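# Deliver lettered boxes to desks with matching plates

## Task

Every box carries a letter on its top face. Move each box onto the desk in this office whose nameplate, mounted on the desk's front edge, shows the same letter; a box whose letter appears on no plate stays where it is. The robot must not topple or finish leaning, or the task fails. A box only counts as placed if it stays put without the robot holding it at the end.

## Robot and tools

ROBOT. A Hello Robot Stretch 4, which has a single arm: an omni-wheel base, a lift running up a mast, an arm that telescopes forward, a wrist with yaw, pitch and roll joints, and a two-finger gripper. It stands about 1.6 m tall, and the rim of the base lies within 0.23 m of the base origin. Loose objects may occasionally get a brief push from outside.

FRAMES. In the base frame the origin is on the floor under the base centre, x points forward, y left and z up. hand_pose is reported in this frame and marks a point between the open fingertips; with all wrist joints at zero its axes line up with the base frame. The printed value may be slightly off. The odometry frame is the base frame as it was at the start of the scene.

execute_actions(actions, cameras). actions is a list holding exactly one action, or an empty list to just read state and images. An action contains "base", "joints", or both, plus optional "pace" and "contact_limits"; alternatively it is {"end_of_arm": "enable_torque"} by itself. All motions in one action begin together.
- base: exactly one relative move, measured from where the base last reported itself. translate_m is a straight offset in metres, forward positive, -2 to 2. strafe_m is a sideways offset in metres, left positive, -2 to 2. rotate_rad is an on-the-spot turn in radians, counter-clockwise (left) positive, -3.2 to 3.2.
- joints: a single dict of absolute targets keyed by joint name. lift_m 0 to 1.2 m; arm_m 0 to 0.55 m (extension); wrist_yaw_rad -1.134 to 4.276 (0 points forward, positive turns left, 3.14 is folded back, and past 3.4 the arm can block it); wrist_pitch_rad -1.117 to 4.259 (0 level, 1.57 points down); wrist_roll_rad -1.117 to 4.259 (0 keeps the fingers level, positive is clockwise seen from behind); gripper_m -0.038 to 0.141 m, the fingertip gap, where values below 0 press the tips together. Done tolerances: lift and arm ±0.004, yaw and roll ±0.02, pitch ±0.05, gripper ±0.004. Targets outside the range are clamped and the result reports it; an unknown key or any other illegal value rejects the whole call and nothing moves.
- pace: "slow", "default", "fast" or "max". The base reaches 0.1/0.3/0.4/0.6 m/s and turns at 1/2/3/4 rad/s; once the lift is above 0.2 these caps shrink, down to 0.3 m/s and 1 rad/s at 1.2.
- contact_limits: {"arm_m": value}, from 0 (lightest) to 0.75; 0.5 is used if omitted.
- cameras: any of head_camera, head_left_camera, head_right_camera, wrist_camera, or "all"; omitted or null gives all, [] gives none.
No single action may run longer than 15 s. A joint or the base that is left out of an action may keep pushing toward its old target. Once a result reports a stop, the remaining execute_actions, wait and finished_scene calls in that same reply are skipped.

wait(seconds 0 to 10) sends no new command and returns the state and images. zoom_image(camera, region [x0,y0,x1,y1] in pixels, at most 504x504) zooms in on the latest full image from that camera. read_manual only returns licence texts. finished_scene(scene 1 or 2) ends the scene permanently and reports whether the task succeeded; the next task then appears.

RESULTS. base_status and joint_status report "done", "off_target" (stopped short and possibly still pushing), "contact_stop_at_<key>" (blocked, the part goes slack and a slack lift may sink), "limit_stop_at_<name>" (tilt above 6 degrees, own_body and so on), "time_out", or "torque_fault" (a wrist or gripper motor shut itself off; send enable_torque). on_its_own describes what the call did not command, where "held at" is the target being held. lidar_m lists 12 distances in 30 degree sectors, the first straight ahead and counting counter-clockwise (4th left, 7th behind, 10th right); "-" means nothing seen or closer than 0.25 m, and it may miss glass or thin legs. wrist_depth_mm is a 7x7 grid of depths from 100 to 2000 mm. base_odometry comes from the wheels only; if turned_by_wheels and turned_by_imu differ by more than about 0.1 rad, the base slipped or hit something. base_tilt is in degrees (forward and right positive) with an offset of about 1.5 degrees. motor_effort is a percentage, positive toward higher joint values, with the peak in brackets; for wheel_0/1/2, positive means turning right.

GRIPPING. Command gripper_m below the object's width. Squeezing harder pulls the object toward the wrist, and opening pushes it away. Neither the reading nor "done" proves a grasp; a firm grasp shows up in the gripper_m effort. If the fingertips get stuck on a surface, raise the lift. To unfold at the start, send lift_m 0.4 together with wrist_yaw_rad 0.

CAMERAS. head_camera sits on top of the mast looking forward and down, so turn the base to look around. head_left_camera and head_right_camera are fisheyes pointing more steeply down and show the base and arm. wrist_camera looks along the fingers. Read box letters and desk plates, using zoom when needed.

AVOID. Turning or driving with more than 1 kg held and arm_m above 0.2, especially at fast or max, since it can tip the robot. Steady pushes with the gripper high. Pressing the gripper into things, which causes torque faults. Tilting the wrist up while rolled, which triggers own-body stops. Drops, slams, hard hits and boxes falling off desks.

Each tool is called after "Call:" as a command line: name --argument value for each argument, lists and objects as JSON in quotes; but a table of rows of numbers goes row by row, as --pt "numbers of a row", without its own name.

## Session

Call:
execute_actions --actions '[]'

Scene clock: 0.00 s.
base_odometry: x=+0.000 y=+0.000 heading=+0.000 (m, m, rad; odometry frame)
turned_by_wheels: +0.000 (rad since the last result)
turned_by_imu: +0.000 (rad since the last result)
base_tilt: forward=+0.1 right=-0.6 (deg)
lidar_m: 1.01 1.36 2.02 1.04 0.72 0.67 0.70 0.93 0.85 0.88 1.03 0.98
base_status: not commanded
joint_positions: lift_m=+0.200 arm_m=+0.001 wrist_yaw_rad=+3.139 wrist_pitch_rad=+0.022 wrist_roll_rad=+0.012 gripper_m=+0.057
joint_status: not commanded
motor_effort: lift_m=+20 arm_m=-1 wrist_yaw_rad=+1 wrist_pitch_rad=-7 wrist_roll_rad=-2 gripper_m=-2 wheel_0=+0 wheel_1=+0 wheel_2=+0 (%)
hand_pose: x=-0.1165 y=+0.0883 z=+0.3720 quat_wxyz=(+0.002, -0.011, +0.006, +1.000) (m; base frame)
wrist_depth_mm: - 138 931 866 798 732 676 / - 120 172 842 788 723 668 / 107 138 190 854 768 715 654 / 136 163 904 831 759 715 647 / 1205 1025 917 831 759 715 640 / 1118 991 866 809 741 699 640 / 854 866 866 778 707 691 627
pictures: head_camera, head_left_camera, head_right_camera, wrist_camera
Images, in order (width x height): head_camera 420x560, head_left_camera 420x672, head_right_camera 420x672, wrist_camera 616x392.

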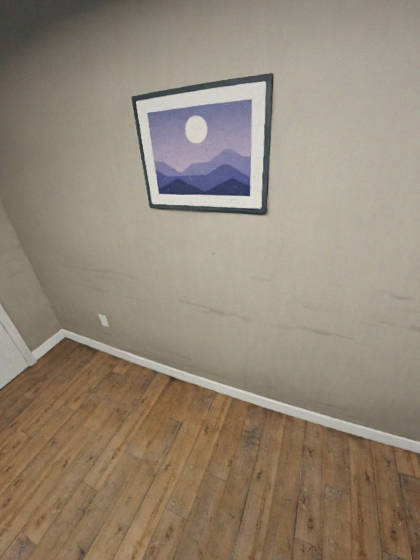

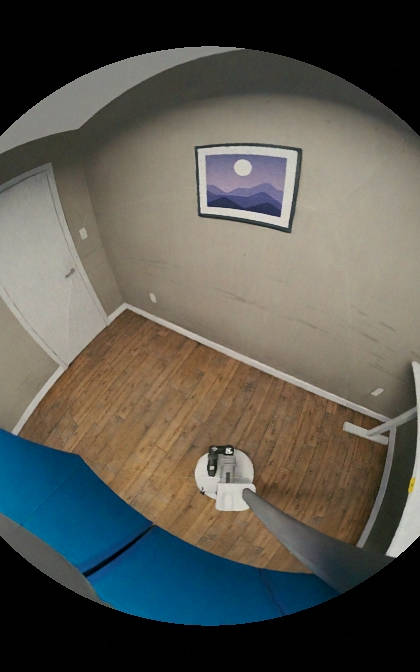

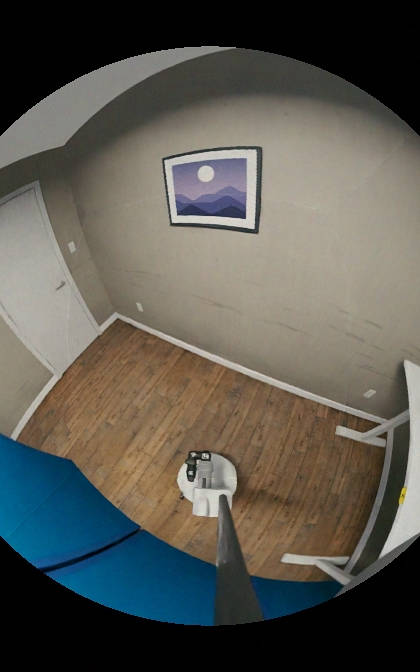

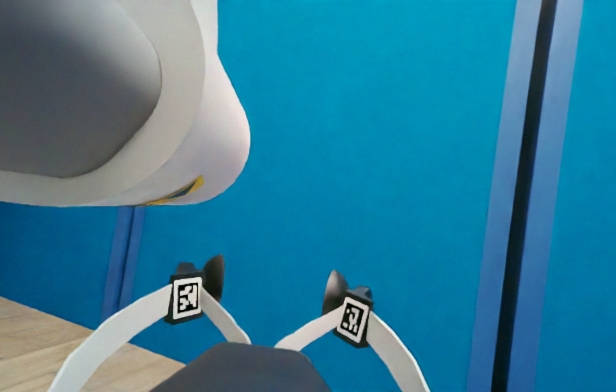

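This room is a mirrored layout, so I'm turning to face the desk.

Call:
execute_actions --actions '[{"base":{"rotate_rad":-2.1},"pace":"max"}]' --cameras '["head_camera"]'

Call:
zoom_image --camera "head_camera" --region '[50,220,350,380]'

Scene clock: 4.00 s.
base_odometry: x=+0.000 y=+0.000 heading=-2.100 (m, m, rad; odometry frame)
turned_by_wheels: -2.100 (rad since the last result)
turned_by_imu: -2.064 (rad since the last result)
base_tilt: forward=+0.0 right=-0.5 (deg)
lidar_m: 0.83 0.87 1.07 0.98 0.99 1.36 2.04 1.04 0.74 0.68 0.71 0.91
base_status: done
joint_positions: lift_m=+0.200 arm_m=+0.001 wrist_yaw_rad=+3.138 wrist_pitch_rad=+0.022 wrist_roll_rad=+0.012 gripper_m=+0.057
joint_status: not commanded
motor_effort: lift_m=+20(20) arm_m=-1(1) wrist_yaw_rad=+1(3) wrist_pitch_rad=-7(7) wrist_roll_rad=-1(3) gripper_m=-2(0) wheel_0=+2(11) wheel_1=+0(14) wheel_2=-1(7) (%)
hand_pose: x=-0.1165 y=+0.0883 z=+0.3720 quat_wxyz=(+0.002, -0.011, +0.006, +1.000) (m; base frame)
wrist_depth_mm: - 139 - - - 1983 1336 / - 120 172 - - 1808 1281 / 107 138 190 - - 1756 1255 / 136 163 - - - 1618 1205 / - - - - - 1661 1138 / 1205 1138 1160 1430 1808 1576 1160 / 842 878 931 991 991 1255 1098
pictures: head_camera
Images, in order (width x height): head_camera 420x560.

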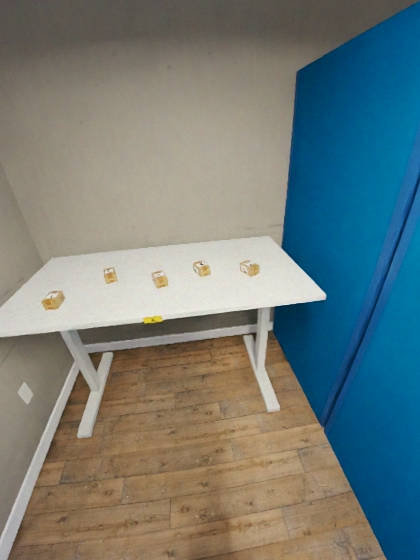

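Region (50, 220, 350, 380) of head_camera's 420x560 image, scaled by 1.680, with more detail than that image has; it fills the top 269 rows of this view, and the rest is white.

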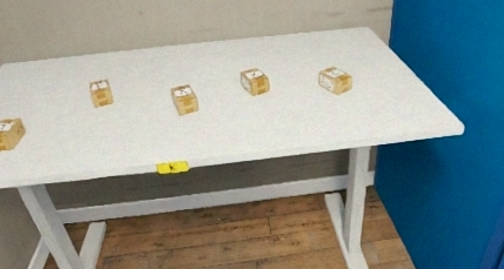

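Call:
execute_actions --actions '[{"base":{"rotate_rad":0.07},"pace":"max"}]' --cameras '[]'

Call:
execute_actions --actions '[{"base":{"translate_m":-1.53},"joints":{"lift_m":0.4,"wrist_yaw_rad":-1.1,"wrist_roll_rad":0.04,"gripper_m":0.13},"pace":"max"}]' --cameras '["head_right_camera","wrist_camera"]'

Scene clock: 8.17 s.
base_odometry: x=+0.000 y=+0.000 heading=-2.030 (m, m, rad; odometry frame)
turned_by_wheels: +0.070 (rad since the last result)
turned_by_imu: +0.070 (rad since the last result)
base_tilt: forward=-0.1 right=-0.6 (deg)
lidar_m: 0.84 0.86 1.04 0.98 1.01 1.45 2.05 0.96 0.71 0.68 0.71 0.88
base_status: done
joint_positions: lift_m=+0.200 arm_m=+0.001 wrist_yaw_rad=+3.138 wrist_pitch_rad=+0.022 wrist_roll_rad=+0.012 gripper_m=+0.057
joint_status: not commanded
motor_effort: lift_m=+20(20) arm_m=-1(1) wrist_yaw_rad=+1(2) wrist_pitch_rad=-7(7) wrist_roll_rad=-2(2) gripper_m=-3(3) wheel_0=+0(6) wheel_1=+2(4) wheel_2=+2(4) (%)
hand_pose: x=-0.1165 y=+0.0883 z=+0.3720 quat_wxyz=(+0.002, -0.011, +0.006, +1.000) (m; base frame)
wrist_depth_mm: - 138 - - - - 1397 / - 120 172 - - - 1397 / 107 138 189 - - 1983 1308 / 137 163 - - - 1983 1308 / 1756 - - - - 1808 1281 / 1160 1118 1138 1430 1708 1661 1205 / 842 866 946 976 991 1255 1182
pictures: none
No camera images: the call's "cameras" was empty. Leave "cameras" out to get every camera's image.

Scene clock: 12.30 s.
base_odometry: x=+0.678 y=+1.372 heading=-2.030 (m, m, rad; odometry frame)
turned_by_wheels: +0.000 (rad since the last result)
turned_by_imu: -0.006 (rad since the last result)
base_tilt: forward=+0.0 right=-0.6 (deg)
lidar_m: 2.36 1.42 1.06 0.99 0.71 0.54 0.52 0.53 0.81 2.13 0.78 0.99
base_status: done
joint_positions: lift_m=+0.400 arm_m=+0.001 wrist_yaw_rad=-1.100 wrist_pitch_rad=+0.022 wrist_roll_rad=+0.040 gripper_m=+0.130
joint_status: all done
motor_effort: lift_m=+22(26) arm_m=-1(1) wrist_yaw_rad=+0(5) wrist_pitch_rad=-7(8) wrist_roll_rad=-2(0) gripper_m=-2(2) wheel_0=+0(10) wheel_1=+1(8) wheel_2=-1(16) (%)
hand_pose: x=+0.2247 y=-0.2967 z=+0.5716 quat_wxyz=(+0.852, +0.023, -0.001, -0.523) (m; base frame)
wrist_depth_mm: 1042 878 778 699 - - - / 1008 866 759 707 - - - / 991 878 759 699 - - - / 976 854 750 699 - - - / 976 809 741 699 - - - / 931 193 707 683 216 - - / 946 809 723 809 1464 1756 1863
pictures: head_right_camera, wrist_camera
Images, in order (width x height): head_right_camera 420x672, wrist_camera 616x392.

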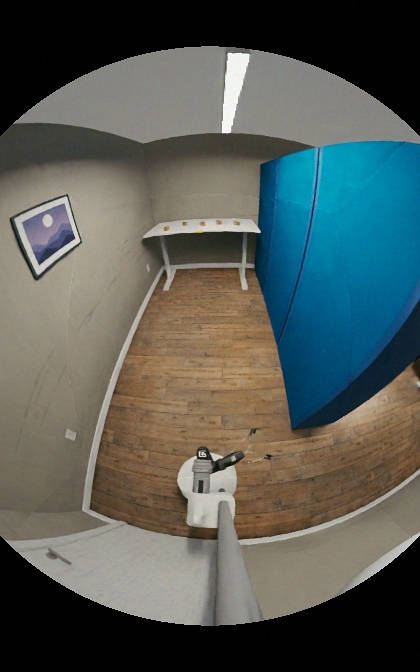

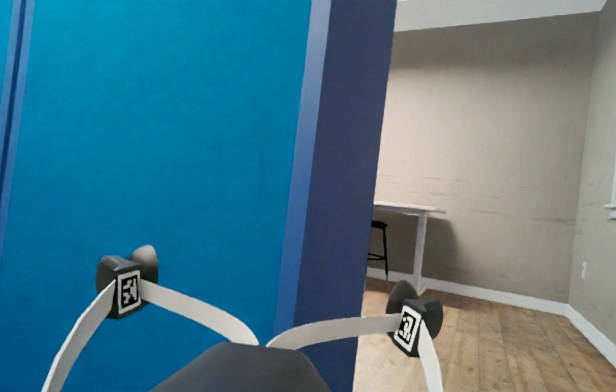

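Call:
execute_actions --actions '[{"base":{"strafe_m":-1.7},"joints":{"gripper_m":0.03},"pace":"max"}]' --cameras '["head_right_camera"]'

Call:
execute_actions --actions '[{"base":{"translate_m":0.3},"joints":{"arm_m":0.5,"wrist_yaw_rad":-0.6},"pace":"max"}]' --cameras '["head_camera","wrist_camera"]'

Scene clock: 22.87 s.
base_odometry: x=-0.846 y=+2.124 heading=-2.030 (m, m, rad; odometry frame)
turned_by_wheels: +0.000 (rad since the last result)
turned_by_imu: -0.004 (rad since the last result)
base_tilt: forward=+0.1 right=-0.6 (deg)
lidar_m: 2.15 0.76 0.64 2.17 0.81 0.55 0.54 0.57 0.78 1.55 1.26 1.75
base_status: done
joint_positions: lift_m=+0.400 arm_m=+0.001 wrist_yaw_rad=-1.100 wrist_pitch_rad=+0.022 wrist_roll_rad=+0.040 gripper_m=+0.030
joint_status: all done
motor_effort: lift_m=+22(22) arm_m=-1(1) wrist_yaw_rad=-1(0) wrist_pitch_rad=-7(7) wrist_roll_rad=+0(2) gripper_m=-4(4) wheel_0=-2(12) wheel_1=+2(11) wheel_2=+0(4) (%)
hand_pose: x=+0.2247 y=-0.2967 z=+0.5716 quat_wxyz=(+0.852, +0.023, -0.001, -0.523) (m; base frame)
wrist_depth_mm: - - - - - 1808 1708 / - - - - 1983 1808 1708 / - - - - 1983 1863 1708 / - - - - 1921 1808 1661 / - - - - 1863 1756 1618 / 1808 1756 196 213 1921 1756 1576 / 1255 1255 1464 1366 1397 1708 1618
pictures: head_right_camera
Images, in order (width x height): head_right_camera 420x672.

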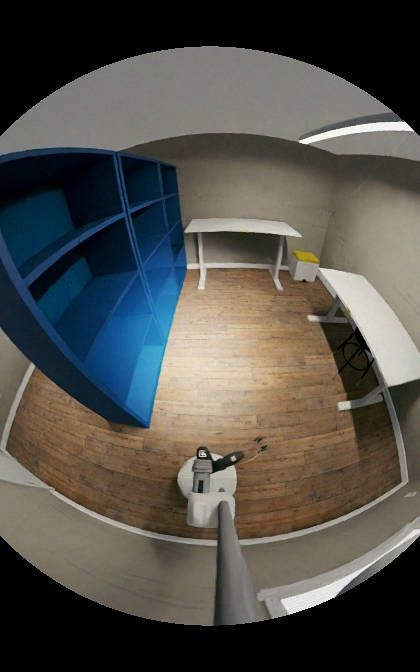

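Scene clock: 24.87 s.
base_odometry: x=-0.979 y=+1.855 heading=-2.030 (m, m, rad; odometry frame)
turned_by_wheels: +0.000 (rad since the last result)
turned_by_imu: +0.001 (rad since the last result)
base_tilt: forward=+0.0 right=-0.6 (deg)
lidar_m: 2.09 0.74 0.53 0.52 1.23 0.87 0.84 0.86 1.19 1.21 1.24 1.74
base_status: done
joint_positions: lift_m=+0.400 arm_m=+0.499 wrist_yaw_rad=-0.600 wrist_pitch_rad=+0.022 wrist_roll_rad=+0.040 gripper_m=+0.030
joint_status: all done
motor_effort: lift_m=+22(22) arm_m=+5(6) wrist_yaw_rad=+2(9) wrist_pitch_rad=-6(7) wrist_roll_rad=-2(2) gripper_m=-3(3) wheel_0=-1(9) wheel_1=-1(7) wheel_2=+1(12) (%)
hand_pose: x=+0.8588 y=-0.2349 z=+0.5716 quat_wxyz=(+0.955, +0.022, +0.005, -0.295) (m; base frame)
wrist_depth_mm: 1808 - - - - - 1756 / 1397 - - - - - 1808 / 1863 - 1983 - - - 1708 / 1808 - - - - 1808 1576 / 1808 - - - - 1983 1661 / 1808 1708 196 213 - 1921 1618 / 1229 1255 1464 1430 1366 1618 1576
pictures: head_camera, wrist_camera
Images, in order (width x height): head_camera 420x560, wrist_camera 616x392.

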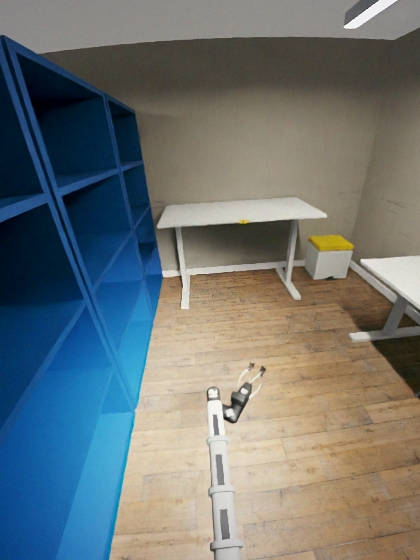

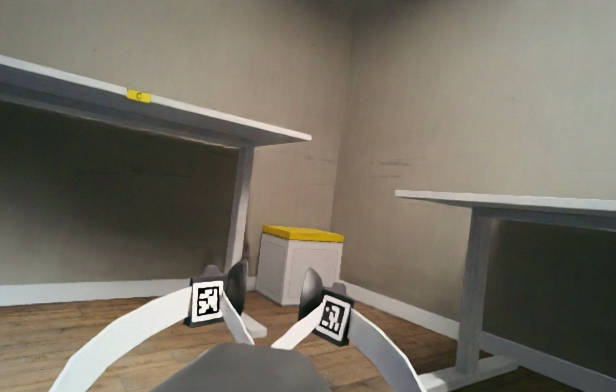

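Call:
zoom_image --camera "wrist_camera" --region '[100,70,180,120]'

Call:
execute_actions --actions '[{"base":{"translate_m":-0.36},"joints":{"wrist_yaw_rad":-1.1},"pace":"max"}]' --cameras '["wrist_camera"]'

Call:
zoom_image --camera "wrist_camera" --region '[200,120,450,250]'

Region (100, 70, 180, 120) of wrist_camera's 616x392 image, scaled by 6.300; it fills the top 315 rows of this view, and the rest is white.

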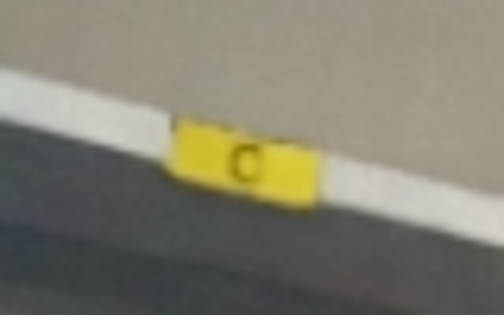

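Scene clock: 28.77 s.
base_odometry: x=-0.820 y=+2.178 heading=-2.030 (m, m, rad; odometry frame)
turned_by_wheels: +0.000 (rad since the last result)
turned_by_imu: -0.001 (rad since the last result)
base_tilt: forward=+0.2 right=-0.6 (deg)
lidar_m: 2.13 0.76 0.69 1.95 0.72 0.50 0.46 0.50 0.65 1.79 1.27 1.74
base_status: done
joint_positions: lift_m=+0.400 arm_m=+0.499 wrist_yaw_rad=-1.100 wrist_pitch_rad=+0.022 wrist_roll_rad=+0.040 gripper_m=+0.030
joint_status: all done
motor_effort: lift_m=+22(22) arm_m=+4(5) wrist_yaw_rad=+1(9) wrist_pitch_rad=-7(6) wrist_roll_rad=-3(2) gripper_m=-4(4) wheel_0=-1(9) wheel_1=+0(7) wheel_2=+0(14) (%)
hand_pose: x=+0.7231 y=-0.2967 z=+0.5716 quat_wxyz=(+0.852, +0.023, -0.001, -0.523) (m; base frame)
wrist_depth_mm: - - - - - 1863 1708 / - - - - - 1863 1661 / - - - - 1983 1863 1661 / - - - - 1863 1756 1661 / - - - - 1863 1756 1618 / 1921 1808 196 212 1808 1708 1661 / 1255 1255 1464 1430 1397 1618 1618
pictures: wrist_camera
Images, in order (width x height): wrist_camera 616x392.

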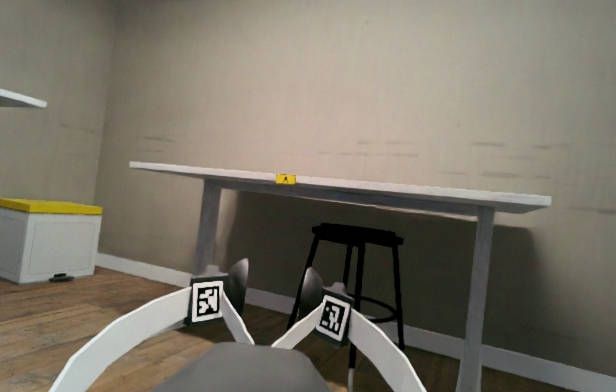

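Region (200, 120, 450, 250) of wrist_camera's 616x392 image, scaled by 2.016; it fills the top 262 rows of this view, and the rest is white.

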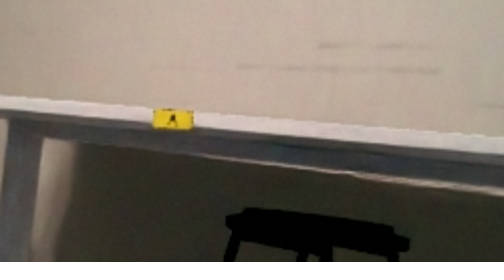

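The plates read C and A.

Call:
execute_actions --actions '[{"joints":{"arm_m":0,"lift_m":0.3},"pace":"max"}]' --cameras '[]'

Call:
execute_actions --actions '[{"base":{"strafe_m":1.9},"pace":"max"}]' --cameras '[]'

Call:
execute_actions --actions '[{"base":{"translate_m":1.95},"joints":{"wrist_yaw_rad":0,"lift_m":1.0,"wrist_pitch_rad":0.5,"gripper_m":0.13},"pace":"max"}]' --cameras '["head_camera","wrist_camera"]'

Call:
zoom_image --camera "head_camera" --region '[30,280,220,400]'

Call:
zoom_image --camera "head_camera" --region '[170,280,360,400]'

Scene clock: 39.87 s.
base_odometry: x=-0.820 y=+2.178 heading=-2.030 (m, m, rad; odometry frame)
turned_by_wheels: +0.000 (rad since the last result)
turned_by_imu: +0.001 (rad since the last result)
base_tilt: forward=+0.0 right=-0.7 (deg)
lidar_m: 2.12 0.72 0.68 1.92 0.70 0.51 0.46 0.50 0.66 1.82 1.29 1.74
base_status: not commanded
joint_positions: lift_m=+0.300 arm_m=+0.002 wrist_yaw_rad=-1.100 wrist_pitch_rad=+0.022 wrist_roll_rad=+0.040 gripper_m=+0.030
joint_status: all done
motor_effort: lift_m=+17(20) arm_m=-5(5) wrist_yaw_rad=+3(1) wrist_pitch_rad=-7(7) wrist_roll_rad=-2(1) gripper_m=-4(5) wheel_0=+0(1) wheel_1=+0(0) wheel_2=+0(0) (%)
hand_pose: x=+0.2252 y=-0.2967 z=+0.4720 quat_wxyz=(+0.852, +0.023, -0.001, -0.523) (m; base frame)
wrist_depth_mm: - - - - 1983 1863 1661 / - - - - - 1808 1661 / - - - - 1921 1808 1661 / - - - - 1921 1808 1661 / - - - - 1921 1756 1661 / 1499 1464 196 213 1808 1756 1618 / 1060 1078 1255 1182 1182 1464 1537
pictures: none
No camera images: the call's "cameras" was empty. Leave "cameras" out to get every camera's image.

Scene clock: 44.60 s.
base_odometry: x=+0.884 y=+1.337 heading=-2.030 (m, m, rad; odometry frame)
turned_by_wheels: +0.000 (rad since the last result)
turned_by_imu: +0.005 (rad since the last result)
base_tilt: forward=+0.0 right=-0.6 (deg)
lidar_m: 2.42 1.15 0.85 0.81 0.65 0.47 0.45 0.48 0.71 2.02 0.98 1.26
base_status: done
joint_positions: lift_m=+0.300 arm_m=+0.002 wrist_yaw_rad=-1.100 wrist_pitch_rad=+0.022 wrist_roll_rad=+0.040 gripper_m=+0.030
joint_status: not commanded
motor_effort: lift_m=+17(17) arm_m=-5(5) wrist_yaw_rad=+1(1) wrist_pitch_rad=-6(7) wrist_roll_rad=-1(1) gripper_m=-4(3) wheel_0=+1(15) wheel_1=+0(16) wheel_2=+1(0) (%)
hand_pose: x=+0.2253 y=-0.2967 z=+0.4720 quat_wxyz=(+0.852, +0.023, -0.001, -0.523) (m; base frame)
wrist_depth_mm: 1336 1205 1042 917 - - - / 1336 1182 1042 931 - - - / 1366 1160 1008 917 - - - / 1281 1138 991 931 - - - / 1281 1098 976 904 - - - / 1281 1060 196 213 - - - / 1078 1008 946 931 1160 1499 1576
pictures: none
No camera images: the call's "cameras" was empty. Leave "cameras" out to get every camera's image.

Scene clock: 49.60 s.
base_odometry: x=+0.021 y=-0.412 heading=-2.029 (m, m, rad; odometry frame)
turned_by_wheels: +0.000 (rad since the last result)
turned_by_imu: +0.009 (rad since the last result)
base_tilt: forward=+0.2 right=-0.7 (deg)
lidar_m: 0.48 0.51 0.73 0.80 0.83 1.14 2.41 1.27 0.92 0.88 0.71 0.50
base_status: done
joint_positions: lift_m=+1.000 arm_m=+0.001 wrist_yaw_rad=+0.000 wrist_pitch_rad=+0.502 wrist_roll_rad=+0.040 gripper_m=+0.130
joint_status: all done
motor_effort: lift_m=+22(27) arm_m=-5(5) wrist_yaw_rad=-1(8) wrist_pitch_rad=-6(6) wrist_roll_rad=-2(3) gripper_m=-1(1) wheel_0=-1(7) wheel_1=+1(9) wheel_2=+0(13) (%)
hand_pose: x=+0.4253 y=-0.0874 z=+1.0392 quat_wxyz=(+0.968, +0.019, +0.248, -0.005) (m; base frame)
wrist_depth_mm: 991 991 976 991 976 960 976 / 917 1025 1042 1042 1042 1025 1025 / 615 621 732 788 866 960 1078 / 466 492 512 539 591 647 591 / 373 387 404 424 449 473 504 / 931 193 345 351 215 377 397 / 1255 1397 1366 1397 1430 931 946
pictures: head_camera, wrist_camera
Images, in order (width x height): head_camera 420x560, wrist_camera 616x392.

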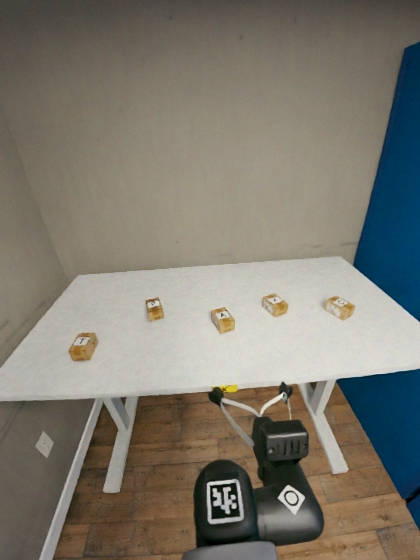

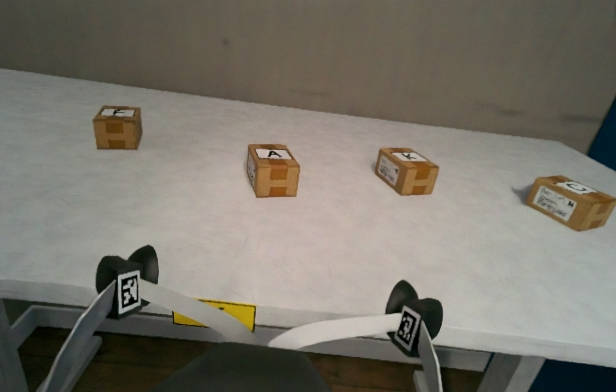

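Region (30, 280, 220, 400) of head_camera's 420x560 image, scaled by 2.653, with more detail than that image has; it fills the top 318 rows of this view, and the rest is white.

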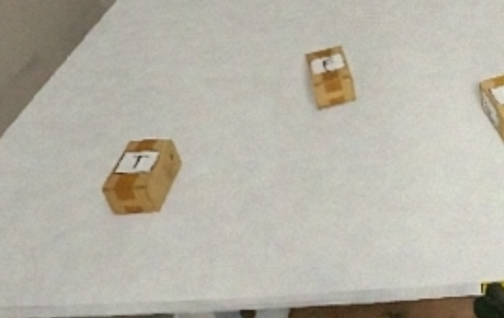

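Region (170, 280, 360, 400) of head_camera's 420x560 image, scaled by 2.653, with more detail than that image has; it fills the top 318 rows of this view, and the rest is white.

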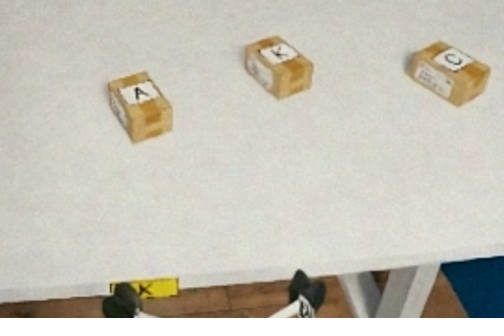

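Call:
execute_actions --actions '[{"base":{"strafe_m":0.03},"joints":{"arm_m":0.2,"lift_m":0.94}}]' --cameras '["wrist_camera"]'

Scene clock: 54.43 s.
base_odometry: x=+0.048 y=-0.425 heading=-2.030 (m, m, rad; odometry frame)
turned_by_wheels: +0.000 (rad since the last result)
turned_by_imu: +0.001 (rad since the last result)
base_tilt: forward=+0.0 right=-0.6 (deg)
lidar_m: 0.50 0.52 0.73 0.75 0.79 1.12 2.38 1.32 0.94 0.89 0.71 0.54
base_status: done
joint_positions: lift_m=+0.940 arm_m=+0.199 wrist_yaw_rad=+0.000 wrist_pitch_rad=+0.502 wrist_roll_rad=+0.040 gripper_m=+0.130
joint_status: all done
motor_effort: lift_m=+15(21) arm_m=+5(8) wrist_yaw_rad=+0(1) wrist_pitch_rad=-6(6) wrist_roll_rad=+0(2) gripper_m=+0(0) wheel_0=-1(10) wheel_1=+0(12) wheel_2=+0(1) (%)
hand_pose: x=+0.6229 y=-0.0874 z=+0.9798 quat_wxyz=(+0.968, +0.019, +0.248, -0.005) (m; base frame)
wrist_depth_mm: 820 798 798 788 798 788 778 / 707 778 831 831 842 842 842 / 410 496 544 597 654 732 809 / 349 368 382 324 442 402 512 / 281 290 306 319 338 357 375 / 233 193 247 262 216 285 298 / 198 208 209 215 219 236 246
pictures: wrist_camera
Images, in order (width x height): wrist_camera 616x392.

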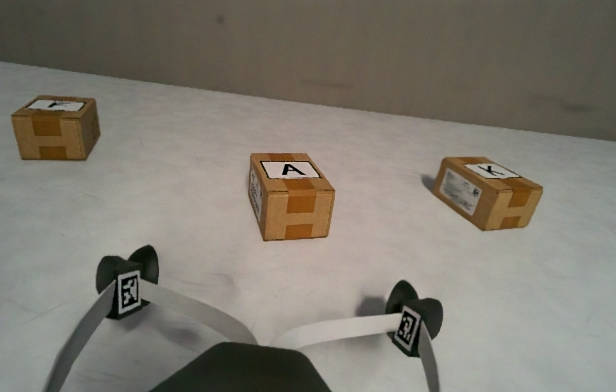

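Call:
execute_actions --actions '[{"joints":{"arm_m":0.33,"lift_m":0.932}}]' --cameras '["wrist_camera"]'

Call:
execute_actions --actions '[{"joints":{"gripper_m":0.015}}]' --cameras '[]'

Call:
execute_actions --actions '[{"joints":{"lift_m":0.96}}]' --cameras '["wrist_camera"]'

Scene clock: 58.73 s.
base_odometry: x=+0.048 y=-0.425 heading=-2.030 (m, m, rad; odometry frame)
turned_by_wheels: +0.000 (rad since the last result)
turned_by_imu: +0.001 (rad since the last result)
base_tilt: forward=+0.1 right=-0.6 (deg)
lidar_m: 0.49 0.50 0.73 0.75 0.81 1.12 2.41 1.34 0.95 0.90 0.70 0.54
base_status: not commanded
joint_positions: lift_m=+0.932 arm_m=+0.329 wrist_yaw_rad=+0.000 wrist_pitch_rad=+0.502 wrist_roll_rad=+0.040 gripper_m=+0.130
joint_status: all done
motor_effort: lift_m=+15(16) arm_m=+5(6) wrist_yaw_rad=+1(0) wrist_pitch_rad=-7(6) wrist_roll_rad=-1(2) gripper_m=-1(0) wheel_0=-1(1) wheel_1=+0(0) wheel_2=+0(0) (%)
hand_pose: x=+0.7529 y=-0.0874 z=+0.9718 quat_wxyz=(+0.968, +0.019, +0.248, -0.005) (m; base frame)
wrist_depth_mm: 683 676 676 676 676 676 661 / 661 699 715 715 715 715 715 / 430 477 517 569 627 691 741 / 329 351 373 394 424 452 492 / 268 276 265 220 320 319 279 / 224 193 189 195 216 272 271 / 189 198 201 203 210 227 235
pictures: wrist_camera
Images, in order (width x height): wrist_camera 616x392.

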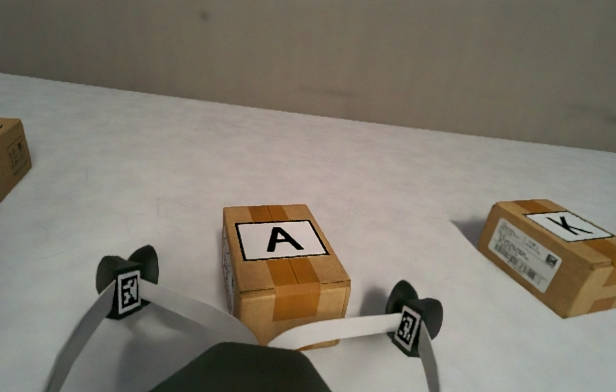

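Scene clock: 60.80 s.
base_odometry: x=+0.048 y=-0.425 heading=-2.030 (m, m, rad; odometry frame)
turned_by_wheels: +0.000 (rad since the last result)
turned_by_imu: +0.000 (rad since the last result)
base_tilt: forward=+0.1 right=-0.6 (deg)
lidar_m: 0.48 0.51 0.74 0.76 0.80 1.09 2.40 1.32 0.95 0.90 0.74 0.54
base_status: not commanded
joint_positions: lift_m=+0.932 arm_m=+0.329 wrist_yaw_rad=+0.000 wrist_pitch_rad=+0.503 wrist_roll_rad=+0.040 gripper_m=+0.015
joint_status: all done
motor_effort: lift_m=+15(15) arm_m=+5(5) wrist_yaw_rad=-1(1) wrist_pitch_rad=-7(8) wrist_roll_rad=-1(3) gripper_m=-22(20) wheel_0=-1(1) wheel_1=+0(0) wheel_2=+0(0) (%)
hand_pose: x=+0.7528 y=-0.0874 z=+0.9716 quat_wxyz=(+0.968, +0.019, +0.249, -0.005) (m; base frame)
wrist_depth_mm: 683 683 683 676 668 668 668 / 654 715 715 723 715 715 707 / 424 477 517 559 621 691 741 / 329 349 370 399 421 459 488 / 267 277 220 213 320 319 278 / 221 177 179 183 252 270 266 / 186 197 186 191 202 224 233
pictures: none
No camera images: the call's "cameras" was empty. Leave "cameras" out to get every camera's image.

Scene clock: 61.70 s.
base_odometry: x=+0.048 y=-0.425 heading=-2.030 (m, m, rad; odometry frame)
turned_by_wheels: +0.000 (rad since the last result)
turned_by_imu: +0.000 (rad since the last result)
base_tilt: forward=+0.2 right=-0.6 (deg)
lidar_m: 0.47 0.51 0.73 0.75 0.79 1.10 2.40 1.33 0.95 0.89 0.70 0.52
base_status: not commanded
joint_positions: lift_m=+0.960 arm_m=+0.329 wrist_yaw_rad=+0.000 wrist_pitch_rad=+0.503 wrist_roll_rad=+0.040 gripper_m=+0.015
joint_status: all done
motor_effort: lift_m=+24(25) arm_m=+5(5) wrist_yaw_rad=+1(1) wrist_pitch_rad=-9(9) wrist_roll_rad=-2(1) gripper_m=-19(19) wheel_0=-1(1) wheel_1=+0(0) wheel_2=+0(0) (%)
hand_pose: x=+0.7528 y=-0.0874 z=+0.9988 quat_wxyz=(+0.968, +0.019, +0.249, -0.005) (m; base frame)
wrist_depth_mm: 691 683 668 668 668 676 661 / 715 715 723 715 715 707 715 / 508 544 591 647 715 741 750 / 366 404 430 459 488 521 564 / 309 320 219 213 373 336 312 / 257 176 179 183 291 306 278 / 214 229 187 190 233 259 270
pictures: wrist_camera
Images, in order (width x height): wrist_camera 616x392.

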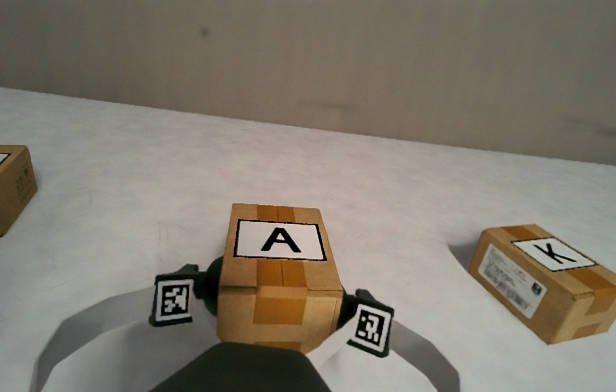

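Call:
execute_actions --actions '[{"base":{"translate_m":-1.9},"joints":{"arm_m":0},"pace":"max"}]' --cameras '[]'

Call:
execute_actions --actions '[{"base":{"rotate_rad":-1.6},"joints":{"lift_m":0.4},"pace":"max"}]' --cameras '[]'

Call:
execute_actions --actions '[{"base":{"translate_m":2.0},"pace":"max"}]' --cameras '[]'

Call:
execute_actions --actions '[{"base":{"rotate_rad":0.5},"pace":"fast"}]' --cameras '[]'

Call:
execute_actions --actions '[{"base":{"translate_m":0.6},"joints":{"lift_m":0.76},"pace":"max"}]' --cameras '["head_camera","wrist_camera"]'

Scene clock: 75.77 s.
base_odometry: x=+0.890 y=+1.278 heading=-2.030 (m, m, rad; odometry frame)
turned_by_wheels: +0.000 (rad since the last result)
turned_by_imu: -0.006 (rad since the last result)
base_tilt: forward=-0.1 right=-0.6 (deg)
lidar_m: 2.39 1.07 0.80 0.78 0.76 0.53 0.49 0.53 0.80 2.22 0.99 1.32
base_status: done
joint_positions: lift_m=+0.960 arm_m=+0.002 wrist_yaw_rad=+0.000 wrist_pitch_rad=+0.503 wrist_roll_rad=+0.040 gripper_m=+0.015
joint_status: all done
motor_effort: lift_m=+24(24) arm_m=-5(2) wrist_yaw_rad=+0(1) wrist_pitch_rad=-9(9) wrist_roll_rad=-2(1) gripper_m=-20(19) wheel_0=-2(8) wheel_1=+0(5) wheel_2=+0(12) (%)
hand_pose: x=+0.4252 y=-0.0874 z=+0.9988 quat_wxyz=(+0.968, +0.019, +0.249, -0.005) (m; base frame)
wrist_depth_mm: 1308 1983 - - - 1863 1229 / 1308 - - - - 1808 1182 / 1336 - - - - 1756 1182 / 1430 - - - - 1661 1160 / 1430 1808 220 213 - 1618 1138 / 1366 176 179 183 1708 1576 1098 / 1229 1308 186 190 1336 1397 1078
pictures: none
No camera images: the call's "cameras" was empty. Leave "cameras" out to get every camera's image.

Scene clock: 77.97 s.
base_odometry: x=+0.890 y=+1.278 heading=+2.654 (m, m, rad; odometry frame)
turned_by_wheels: -1.600 (rad since the last result)
turned_by_imu: -1.572 (rad since the last result)
base_tilt: forward=+0.2 right=-0.7 (deg)
lidar_m: 2.02 0.99 1.29 2.36 1.11 0.83 0.78 0.79 0.53 0.51 0.54 0.75
base_status: done
joint_positions: lift_m=+0.400 arm_m=+0.002 wrist_yaw_rad=+0.000 wrist_pitch_rad=+0.503 wrist_roll_rad=+0.040 gripper_m=+0.015
joint_status: all done
motor_effort: lift_m=+17(21) arm_m=-5(5) wrist_yaw_rad=+2(1) wrist_pitch_rad=-8(9) wrist_roll_rad=-2(2) gripper_m=-20(19) wheel_0=+2(9) wheel_1=+0(8) wheel_2=-1(3) (%)
hand_pose: x=+0.4252 y=-0.0874 z=+0.4393 quat_wxyz=(+0.968, +0.019, +0.249, -0.005) (m; base frame)
wrist_depth_mm: 750 - - - 1921 976 661 / 768 - - - 1808 946 654 / 798 1430 1808 1921 1708 931 654 / 809 1118 1255 1366 1366 891 634 / 831 946 219 213 1078 866 627 / 759 177 180 183 854 820 615 / 627 668 187 190 691 723 585
pictures: none
No camera images: the call's "cameras" was empty. Leave "cameras" out to get every camera's image.

Scene clock: 83.23 s.
base_odometry: x=-0.877 y=+2.215 heading=+2.654 (m, m, rad; odometry frame)
turned_by_wheels: +0.000 (rad since the last result)
turned_by_imu: +0.009 (rad since the last result)
base_tilt: forward=+0.1 right=-0.6 (deg)
lidar_m: 1.78 1.18 1.61 2.40 0.89 0.72 2.12 0.76 0.52 0.49 0.50 0.67
base_status: done
joint_positions: lift_m=+0.400 arm_m=+0.001 wrist_yaw_rad=+0.000 wrist_pitch_rad=+0.503 wrist_roll_rad=+0.040 gripper_m=+0.015
joint_status: not commanded
motor_effort: lift_m=+18(18) arm_m=-5(5) wrist_yaw_rad=+1(3) wrist_pitch_rad=-8(9) wrist_roll_rad=-1(2) gripper_m=-17(20) wheel_0=-1(11) wheel_1=+0(11) wheel_2=+1(12) (%)
hand_pose: x=+0.4252 y=-0.0874 z=+0.4393 quat_wxyz=(+0.968, +0.019, +0.249, -0.005) (m; base frame)
wrist_depth_mm: 1618 1576 1576 1576 1576 960 640 / 1708 1661 1708 1708 1618 904 634 / 1499 1537 1808 1756 1661 878 621 / 1118 1182 1281 1366 1336 854 615 / 904 946 220 213 1098 842 591 / 759 177 180 183 866 788 580 / 627 668 187 190 691 707 564
pictures: none
No camera images: the call's "cameras" was empty. Leave "cameras" out to get every camera's image.

Scene clock: 84.33 s.
base_odometry: x=-0.877 y=+2.215 heading=-3.130 (m, m, rad; odometry frame)
turned_by_wheels: +0.500 (rad since the last result)
turned_by_imu: +0.492 (rad since the last result)
base_tilt: forward=+0.1 right=-0.7 (deg)
lidar_m: 1.21 1.56 2.41 0.88 0.74 2.27 0.75 0.55 0.49 0.52 0.66 1.81
base_status: done
joint_positions: lift_m=+0.400 arm_m=+0.001 wrist_yaw_rad=+0.000 wrist_pitch_rad=+0.503 wrist_roll_rad=+0.040 gripper_m=+0.015
joint_status: not commanded
motor_effort: lift_m=+18(18) arm_m=-5(5) wrist_yaw_rad=+0(2) wrist_pitch_rad=-9(9) wrist_roll_rad=-2(2) gripper_m=-20(19) wheel_0=-1(8) wheel_1=-1(8) wheel_2=+1(10) (%)
hand_pose: x=+0.4252 y=-0.0874 z=+0.4393 quat_wxyz=(+0.968, +0.019, +0.249, -0.005) (m; base frame)
wrist_depth_mm: - - - 1756 1537 1499 1366 / - - - 1808 1708 1499 1366 / 1537 1618 1708 1863 1756 1537 1430 / 1138 1182 1255 1308 1430 1537 1464 / 904 946 219 213 1098 1118 1229 / 750 177 180 182 866 917 976 / 634 661 187 190 691 768 809
pictures: none
No camera images: the call's "cameras" was empty. Leave "cameras" out to get every camera's image.

Scene clock: 87.00 s.
base_odometry: x=-1.477 y=+2.208 heading=-3.130 (m, m, rad; odometry frame)
turned_by_wheels: +0.000 (rad since the last result)
turned_by_imu: +0.003 (rad since the last result)
base_tilt: forward=+0.1 right=-0.6 (deg)
lidar_m: 0.61 0.83 2.12 1.67 1.16 1.12 1.18 0.79 0.77 0.78 1.10 0.72
base_status: done
joint_positions: lift_m=+0.760 arm_m=+0.001 wrist_yaw_rad=+0.000 wrist_pitch_rad=+0.503 wrist_roll_rad=+0.040 gripper_m=+0.015
joint_status: all done
motor_effort: lift_m=+22(27) arm_m=-5(5) wrist_yaw_rad=-1(1) wrist_pitch_rad=-9(10) wrist_roll_rad=-3(2) gripper_m=-20(20) wheel_0=+1(10) wheel_1=-1(5) wheel_2=+1(14) (%)
hand_pose: x=+0.4252 y=-0.0874 z=+0.7990 quat_wxyz=(+0.968, +0.019, +0.249, -0.005) (m; base frame)
wrist_depth_mm: 1708 1618 1397 1205 1098 976 891 / 878 991 1138 1281 1160 1042 946 / 1430 647 699 759 854 1098 991 / 1708 878 535 530 1205 1160 1042 / 1430 1499 219 213 1336 1205 1098 / 1229 177 180 183 1336 1229 1118 / 991 1078 186 191 1098 1255 1160
pictures: head_camera, wrist_camera
Images, in order (width x height): head_camera 420x560, wrist_camera 616x392.

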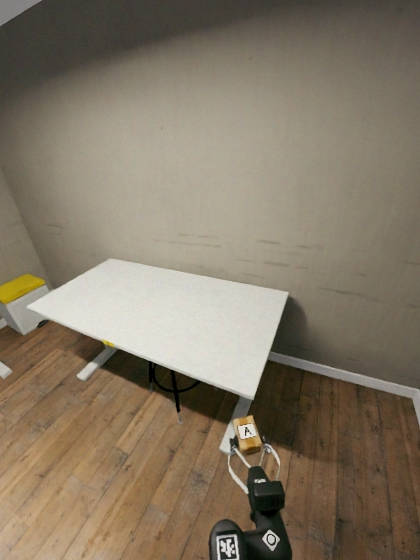

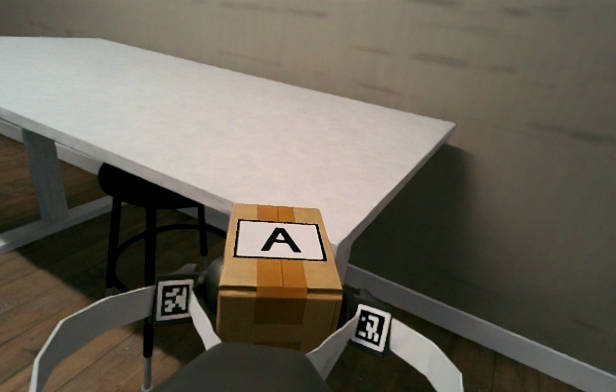

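Call:
execute_actions --actions '[{"joints":{"arm_m":0.48,"lift_m":0.73},"pace":"fast"}]' --cameras '[]'

Call:
execute_actions --actions '[{"joints":{"lift_m":0.703}}]' --cameras '[]'

Call:
execute_actions --actions '[{"joints":{"gripper_m":0.1}}]' --cameras '[]'

Call:
execute_actions --actions '[{"base":{"translate_m":-0.65},"joints":{"arm_m":0,"lift_m":0.72},"pace":"max"}]' --cameras '["wrist_camera"]'

Call:
execute_actions --actions '[{"base":{"rotate_rad":1.09},"joints":{"lift_m":0.33,"wrist_yaw_rad":-1.1,"wrist_pitch_rad":0.1},"pace":"max"}]' --cameras '[]'

Scene clock: 94.30 s.
base_odometry: x=-1.477 y=+2.208 heading=-3.130 (m, m, rad; odometry frame)
turned_by_wheels: +0.000 (rad since the last result)
turned_by_imu: +0.001 (rad since the last result)
base_tilt: forward=+0.0 right=-0.7 (deg)
lidar_m: 0.60 0.83 2.09 1.67 1.16 1.12 1.19 0.81 0.76 0.77 1.08 0.71
base_status: not commanded
joint_positions: lift_m=+0.730 arm_m=+0.479 wrist_yaw_rad=+0.000 wrist_pitch_rad=+0.503 wrist_roll_rad=+0.040 gripper_m=+0.015
joint_status: all done
motor_effort: lift_m=+16(20) arm_m=+5(7) wrist_yaw_rad=+0(1) wrist_pitch_rad=-9(9) wrist_roll_rad=-1(2) gripper_m=-20(21) wheel_0=+1(1) wheel_1=-1(1) wheel_2=+1(1) (%)
hand_pose: x=+0.9028 y=-0.0874 z=+0.7695 quat_wxyz=(+0.968, +0.019, +0.249, -0.005) (m; base frame)
wrist_depth_mm: 1160 1025 891 778 699 647 585 / 759 866 904 831 732 668 609 / 512 554 597 661 732 691 627 / 384 407 430 455 492 525 634 / 310 322 219 213 368 389 455 / 257 177 180 183 291 312 338 / 214 229 187 191 233 259 276
pictures: none
No camera images: the call's "cameras" was empty. Leave "cameras" out to get every camera's image.

Scene clock: 95.20 s.
base_odometry: x=-1.477 y=+2.208 heading=-3.130 (m, m, rad; odometry frame)
turned_by_wheels: +0.000 (rad since the last result)
turned_by_imu: +0.000 (rad since the last result)
base_tilt: forward=+0.1 right=-0.7 (deg)
lidar_m: 0.61 0.84 2.11 1.63 1.17 1.12 1.20 0.82 0.76 0.76 1.12 0.71
base_status: not commanded
joint_positions: lift_m=+0.703 arm_m=+0.479 wrist_yaw_rad=+0.000 wrist_pitch_rad=+0.503 wrist_roll_rad=+0.040 gripper_m=+0.015
joint_status: all done
motor_effort: lift_m=+16(16) arm_m=+5(5) wrist_yaw_rad=-1(1) wrist_pitch_rad=-8(9) wrist_roll_rad=-2(3) gripper_m=-17(19) wheel_0=+1(1) wheel_1=-1(1) wheel_2=+1(1) (%)
hand_pose: x=+0.9028 y=-0.0874 z=+0.7425 quat_wxyz=(+0.968, +0.019, +0.249, -0.005) (m; base frame)
wrist_depth_mm: 1138 1008 891 788 707 627 585 / 654 741 854 820 741 668 603 / 442 480 512 564 627 683 627 / 332 351 373 394 427 455 549 / 267 279 219 213 322 338 370 / 223 177 180 183 253 270 286 / 186 198 187 191 203 225 235
pictures: none
No camera images: the call's "cameras" was empty. Leave "cameras" out to get every camera's image.

Scene clock: 96.87 s.
base_odometry: x=-1.477 y=+2.208 heading=-3.130 (m, m, rad; odometry frame)
turned_by_wheels: +0.000 (rad since the last result)
turned_by_imu: +0.000 (rad since the last result)
base_tilt: forward=+0.1 right=-0.6 (deg)
lidar_m: 0.60 0.84 2.12 1.65 1.16 1.13 1.18 0.79 0.75 0.77 1.10 0.65
base_status: not commanded
joint_positions: lift_m=+0.703 arm_m=+0.479 wrist_yaw_rad=+0.000 wrist_pitch_rad=+0.502 wrist_roll_rad=+0.040 gripper_m=+0.100
joint_status: all done
motor_effort: lift_m=+16(16) arm_m=+5(5) wrist_yaw_rad=+1(0) wrist_pitch_rad=-7(8) wrist_roll_rad=-2(1) gripper_m=-2(19) wheel_0=+1(1) wheel_1=-1(1) wheel_2=+1(1) (%)
hand_pose: x=+0.9029 y=-0.0874 z=+0.7426 quat_wxyz=(+0.968, +0.019, +0.248, -0.005) (m; base frame)
wrist_depth_mm: 1138 1042 891 788 699 634 585 / 668 750 854 820 741 668 609 / 445 480 521 569 634 676 634 / 336 353 373 397 430 459 559 / 268 278 231 228 324 342 373 / 224 192 191 198 219 273 287 / 190 198 200 205 208 227 235
pictures: none
No camera images: the call's "cameras" was empty. Leave "cameras" out to get every camera's image.

Scene clock: 99.80 s.
base_odometry: x=-0.827 y=+2.215 heading=-3.130 (m, m, rad; odometry frame)
turned_by_wheels: +0.000 (rad since the last result)
turned_by_imu: -0.002 (rad since the last result)
base_tilt: forward=+0.1 right=-0.5 (deg)
lidar_m: 1.24 1.63 2.43 0.81 0.70 2.22 0.71 0.52 0.47 0.47 0.62 1.70
base_status: done
joint_positions: lift_m=+0.720 arm_m=+0.001 wrist_yaw_rad=+0.000 wrist_pitch_rad=+0.502 wrist_roll_rad=+0.040 gripper_m=+0.100
joint_status: all done
motor_effort: lift_m=+21(24) arm_m=-5(7) wrist_yaw_rad=+0(0) wrist_pitch_rad=-6(7) wrist_roll_rad=-1(2) gripper_m=-1(1) wheel_0=-1(6) wheel_1=-1(5) wheel_2=+0(10) (%)
hand_pose: x=+0.4253 y=-0.0875 z=+0.7593 quat_wxyz=(+0.968, +0.019, +0.248, -0.005) (m; base frame)
wrist_depth_mm: - 1983 - 1808 1661 1499 1366 / - - 1430 1229 1708 1537 1464 / - - - - 1808 1618 1464 / 1756 1863 1921 1921 1921 1756 1537 / 1397 1430 1499 1537 1661 1708 1618 / 1182 191 1229 1308 218 1430 1430 / 976 1042 1078 1060 1098 1160 1229
pictures: wrist_camera
Images, in order (width x height): wrist_camera 616x392.

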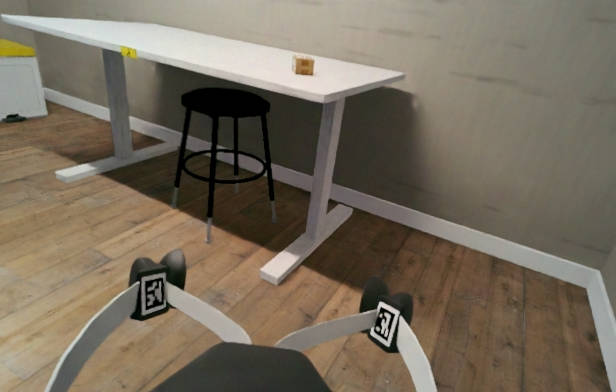

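Scene clock: 101.43 s.
base_odometry: x=-0.828 y=+2.216 heading=-2.040 (m, m, rad; odometry frame)
turned_by_wheels: +1.090 (rad since the last result)
turned_by_imu: +1.071 (rad since the last result)
base_tilt: forward=+0.0 right=-0.6 (deg)
lidar_m: 2.21 0.80 0.71 1.87 0.71 0.51 0.47 0.50 0.66 1.82 1.27 1.68
base_status: done
joint_positions: lift_m=+0.330 arm_m=+0.001 wrist_yaw_rad=-1.100 wrist_pitch_rad=+0.102 wrist_roll_rad=+0.040 gripper_m=+0.100
joint_status: all done
motor_effort: lift_m=+17(18) arm_m=-5(5) wrist_yaw_rad=+0(5) wrist_pitch_rad=-7(9) wrist_roll_rad=-3(2) gripper_m=-1(0) wheel_0=-3(6) wheel_1=+2(8) wheel_2=+0(6) (%)
hand_pose: x=+0.2247 y=-0.2954 z=+0.4789 quat_wxyz=(+0.851, +0.044, +0.033, -0.523) (m; base frame)
wrist_depth_mm: - - - - 1921 1808 1576 / - - - - 1863 1808 1618 / - - - 1756 1863 1756 1661 / - - - - 1921 1756 1618 / 1983 1983 1983 - 1863 1863 1576 / 1255 191 1366 1537 219 1708 1618 / 931 1008 1025 1060 1098 1255 1366
pictures: none
No camera images: the call's "cameras" was empty. Leave "cameras" out to get every camera's image.

Call:
execute_actions --actions '[{"base":{"strafe_m":1.47},"pace":"max"}]' --cameras '[]'

Call:
execute_actions --actions '[{"base":{"translate_m":1.93},"joints":{"wrist_yaw_rad":0.3,"lift_m":0.97,"wrist_pitch_rad":0.5,"gripper_m":0.14,"arm_m":0.12},"pace":"max"}]' --cameras '["head_camera","wrist_camera"]'

Scene clock: 109.10 s.
base_odometry: x=+0.484 y=+1.551 heading=-2.040 (m, m, rad; odometry frame)
turned_by_wheels: +0.000 (rad since the last result)
turned_by_imu: +0.004 (rad since the last result)
base_tilt: forward=+0.1 right=-0.6 (deg)
lidar_m: 1.74 1.77 1.31 1.26 0.64 0.48 0.44 0.50 0.70 1.89 0.63 0.62
base_status: done
joint_positions: lift_m=+0.330 arm_m=+0.001 wrist_yaw_rad=-1.100 wrist_pitch_rad=+0.102 wrist_roll_rad=+0.040 gripper_m=+0.100
joint_status: not commanded
motor_effort: lift_m=+18(18) arm_m=-5(5) wrist_yaw_rad=+1(1) wrist_pitch_rad=-7(7) wrist_roll_rad=-1(3) gripper_m=+1(0) wheel_0=+2(14) wheel_1=-2(14) wheel_2=-1(2) (%)
hand_pose: x=+0.2247 y=-0.2954 z=+0.4790 quat_wxyz=(+0.851, +0.044, +0.033, -0.523) (m; base frame)
wrist_depth_mm: 549 477 500 715 - - - / 559 480 512 750 - - - / 554 484 530 798 - - - / 559 480 554 820 - - - / 559 480 564 866 - - - / 554 191 559 820 217 1863 - / 559 488 512 1042 1098 1255 1397
pictures: none
No camera images: the call's "cameras" was empty. Leave "cameras" out to get every camera's image.

Scene clock: 114.10 s.
base_odometry: x=-0.388 y=-0.171 heading=-2.040 (m, m, rad; odometry frame)
turned_by_wheels: +0.000 (rad since the last result)
turned_by_imu: +0.009 (rad since the last result)
base_tilt: forward=+0.1 right=-0.7 (deg)
lidar_m: 0.49 0.55 0.79 1.24 1.30 1.83 2.37 0.64 0.42 0.42 0.46 0.55
base_status: done
joint_positions: lift_m=+0.970 arm_m=+0.119 wrist_yaw_rad=+0.300 wrist_pitch_rad=+0.502 wrist_roll_rad=+0.040 gripper_m=+0.140
joint_status: all done
motor_effort: lift_m=+22(26) arm_m=+4(7) wrist_yaw_rad=+0(8) wrist_pitch_rad=-5(4) wrist_roll_rad=-1(0) gripper_m=+0(1) wheel_0=+0(10) wheel_1=+1(2) wheel_2=+0(13) (%)
hand_pose: x=+0.5575 y=-0.0088 z=+1.0093 quat_wxyz=(+0.958, -0.018, +0.248, +0.140) (m; base frame)
wrist_depth_mm: 1138 1060 991 917 866 820 759 / 741 904 991 976 904 842 798 / 539 585 564 691 768 842 831 / 410 430 455 480 427 554 621 / 325 334 355 370 389 415 436 / 286 195 285 304 216 329 343 / 1229 1229 250 248 256 276 286
pictures: head_camera, wrist_camera
Images, in order (width x height): head_camera 420x560, wrist_camera 616x392.

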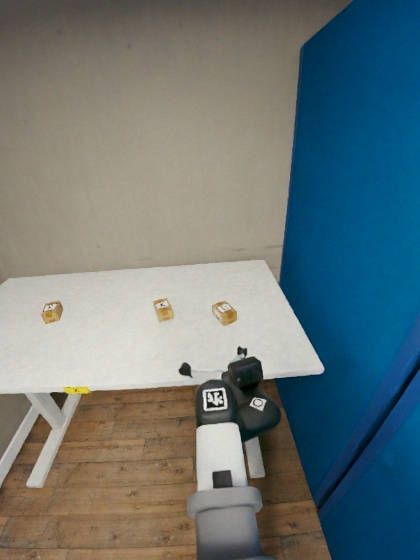

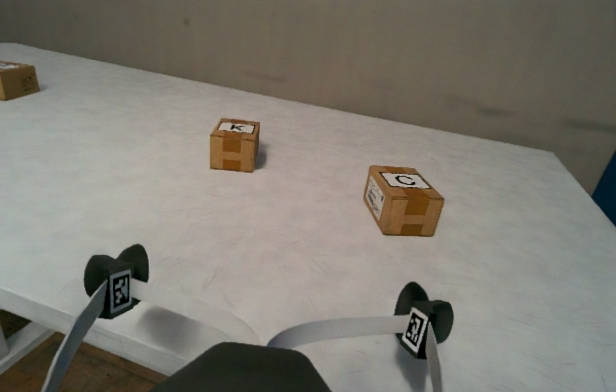

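Call:
execute_actions --actions '[{"base":{"strafe_m":-0.06},"joints":{"arm_m":0.335,"lift_m":0.985}}]' --cameras '["wrist_camera"]'

Call:
execute_actions --actions '[{"joints":{"lift_m":0.932}}]' --cameras '["wrist_camera"]'

Scene clock: 118.30 s.
base_odometry: x=-0.442 y=-0.144 heading=-2.040 (m, m, rad; odometry frame)
turned_by_wheels: +0.000 (rad since the last result)
turned_by_imu: +0.001 (rad since the last result)
base_tilt: forward=+0.1 right=-0.7 (deg)
lidar_m: 0.52 0.56 0.76 1.29 1.38 1.92 1.45 0.57 0.41 0.36 0.39 0.56
base_status: done
joint_positions: lift_m=+0.985 arm_m=+0.334 wrist_yaw_rad=+0.300 wrist_pitch_rad=+0.502 wrist_roll_rad=+0.040 gripper_m=+0.140
joint_status: all done
motor_effort: lift_m=+24(25) arm_m=+5(6) wrist_yaw_rad=+2(2) wrist_pitch_rad=-6(6) wrist_roll_rad=-3(3) gripper_m=+0(1) wheel_0=+1(8) wheel_1=+2(6) wheel_2=+0(0) (%)
hand_pose: x=+0.7725 y=-0.0088 z=+1.0241 quat_wxyz=(+0.958, -0.018, +0.248, +0.140) (m; base frame)
wrist_depth_mm: 917 831 768 707 661 621 591 / 854 866 809 759 699 654 615 / 574 615 668 741 732 691 647 / 355 421 484 512 554 597 676 / 343 353 379 384 415 442 492 / 290 195 286 251 216 353 370 / 244 257 259 240 272 294 304
pictures: wrist_camera
Images, in order (width x height): wrist_camera 616x392.

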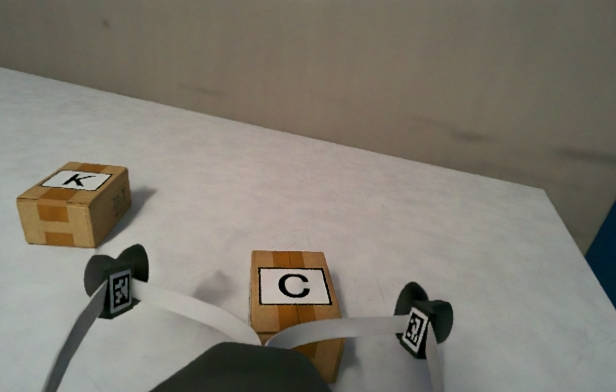

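Scene clock: 119.43 s.
base_odometry: x=-0.442 y=-0.144 heading=-2.040 (m, m, rad; odometry frame)
turned_by_wheels: +0.000 (rad since the last result)
turned_by_imu: +0.000 (rad since the last result)
base_tilt: forward=+0.1 right=-0.5 (deg)
lidar_m: 0.51 0.55 0.79 1.30 1.38 1.89 1.43 0.54 0.38 0.36 0.39 0.53
base_status: not commanded
joint_positions: lift_m=+0.932 arm_m=+0.334 wrist_yaw_rad=+0.300 wrist_pitch_rad=+0.502 wrist_roll_rad=+0.040 gripper_m=+0.140
joint_status: all done
motor_effort: lift_m=+15(23) arm_m=+5(5) wrist_yaw_rad=+1(1) wrist_pitch_rad=-5(6) wrist_roll_rad=-2(1) gripper_m=+0(0) wheel_0=+1(1) wheel_1=+1(1) wheel_2=+0(0) (%)
hand_pose: x=+0.7725 y=-0.0088 z=+0.9718 quat_wxyz=(+0.958, -0.018, +0.248, +0.140) (m; base frame)
wrist_depth_mm: 904 831 778 715 654 615 580 / 661 750 788 750 683 654 621 / 317 445 517 559 627 668 647 / 320 347 366 362 421 455 517 / 266 274 286 218 322 340 355 / 224 196 221 217 216 272 283 / 188 197 200 204 211 224 234
pictures: wrist_camera
Images, in order (width x height): wrist_camera 616x392.

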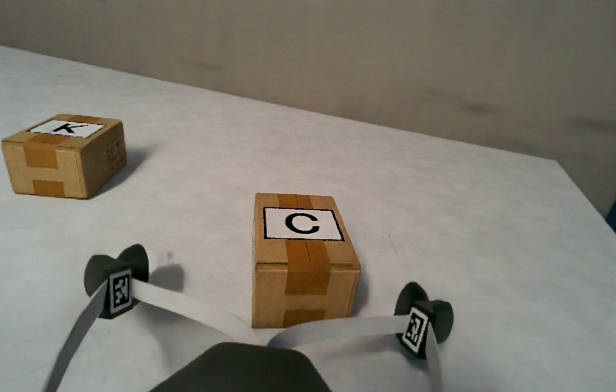

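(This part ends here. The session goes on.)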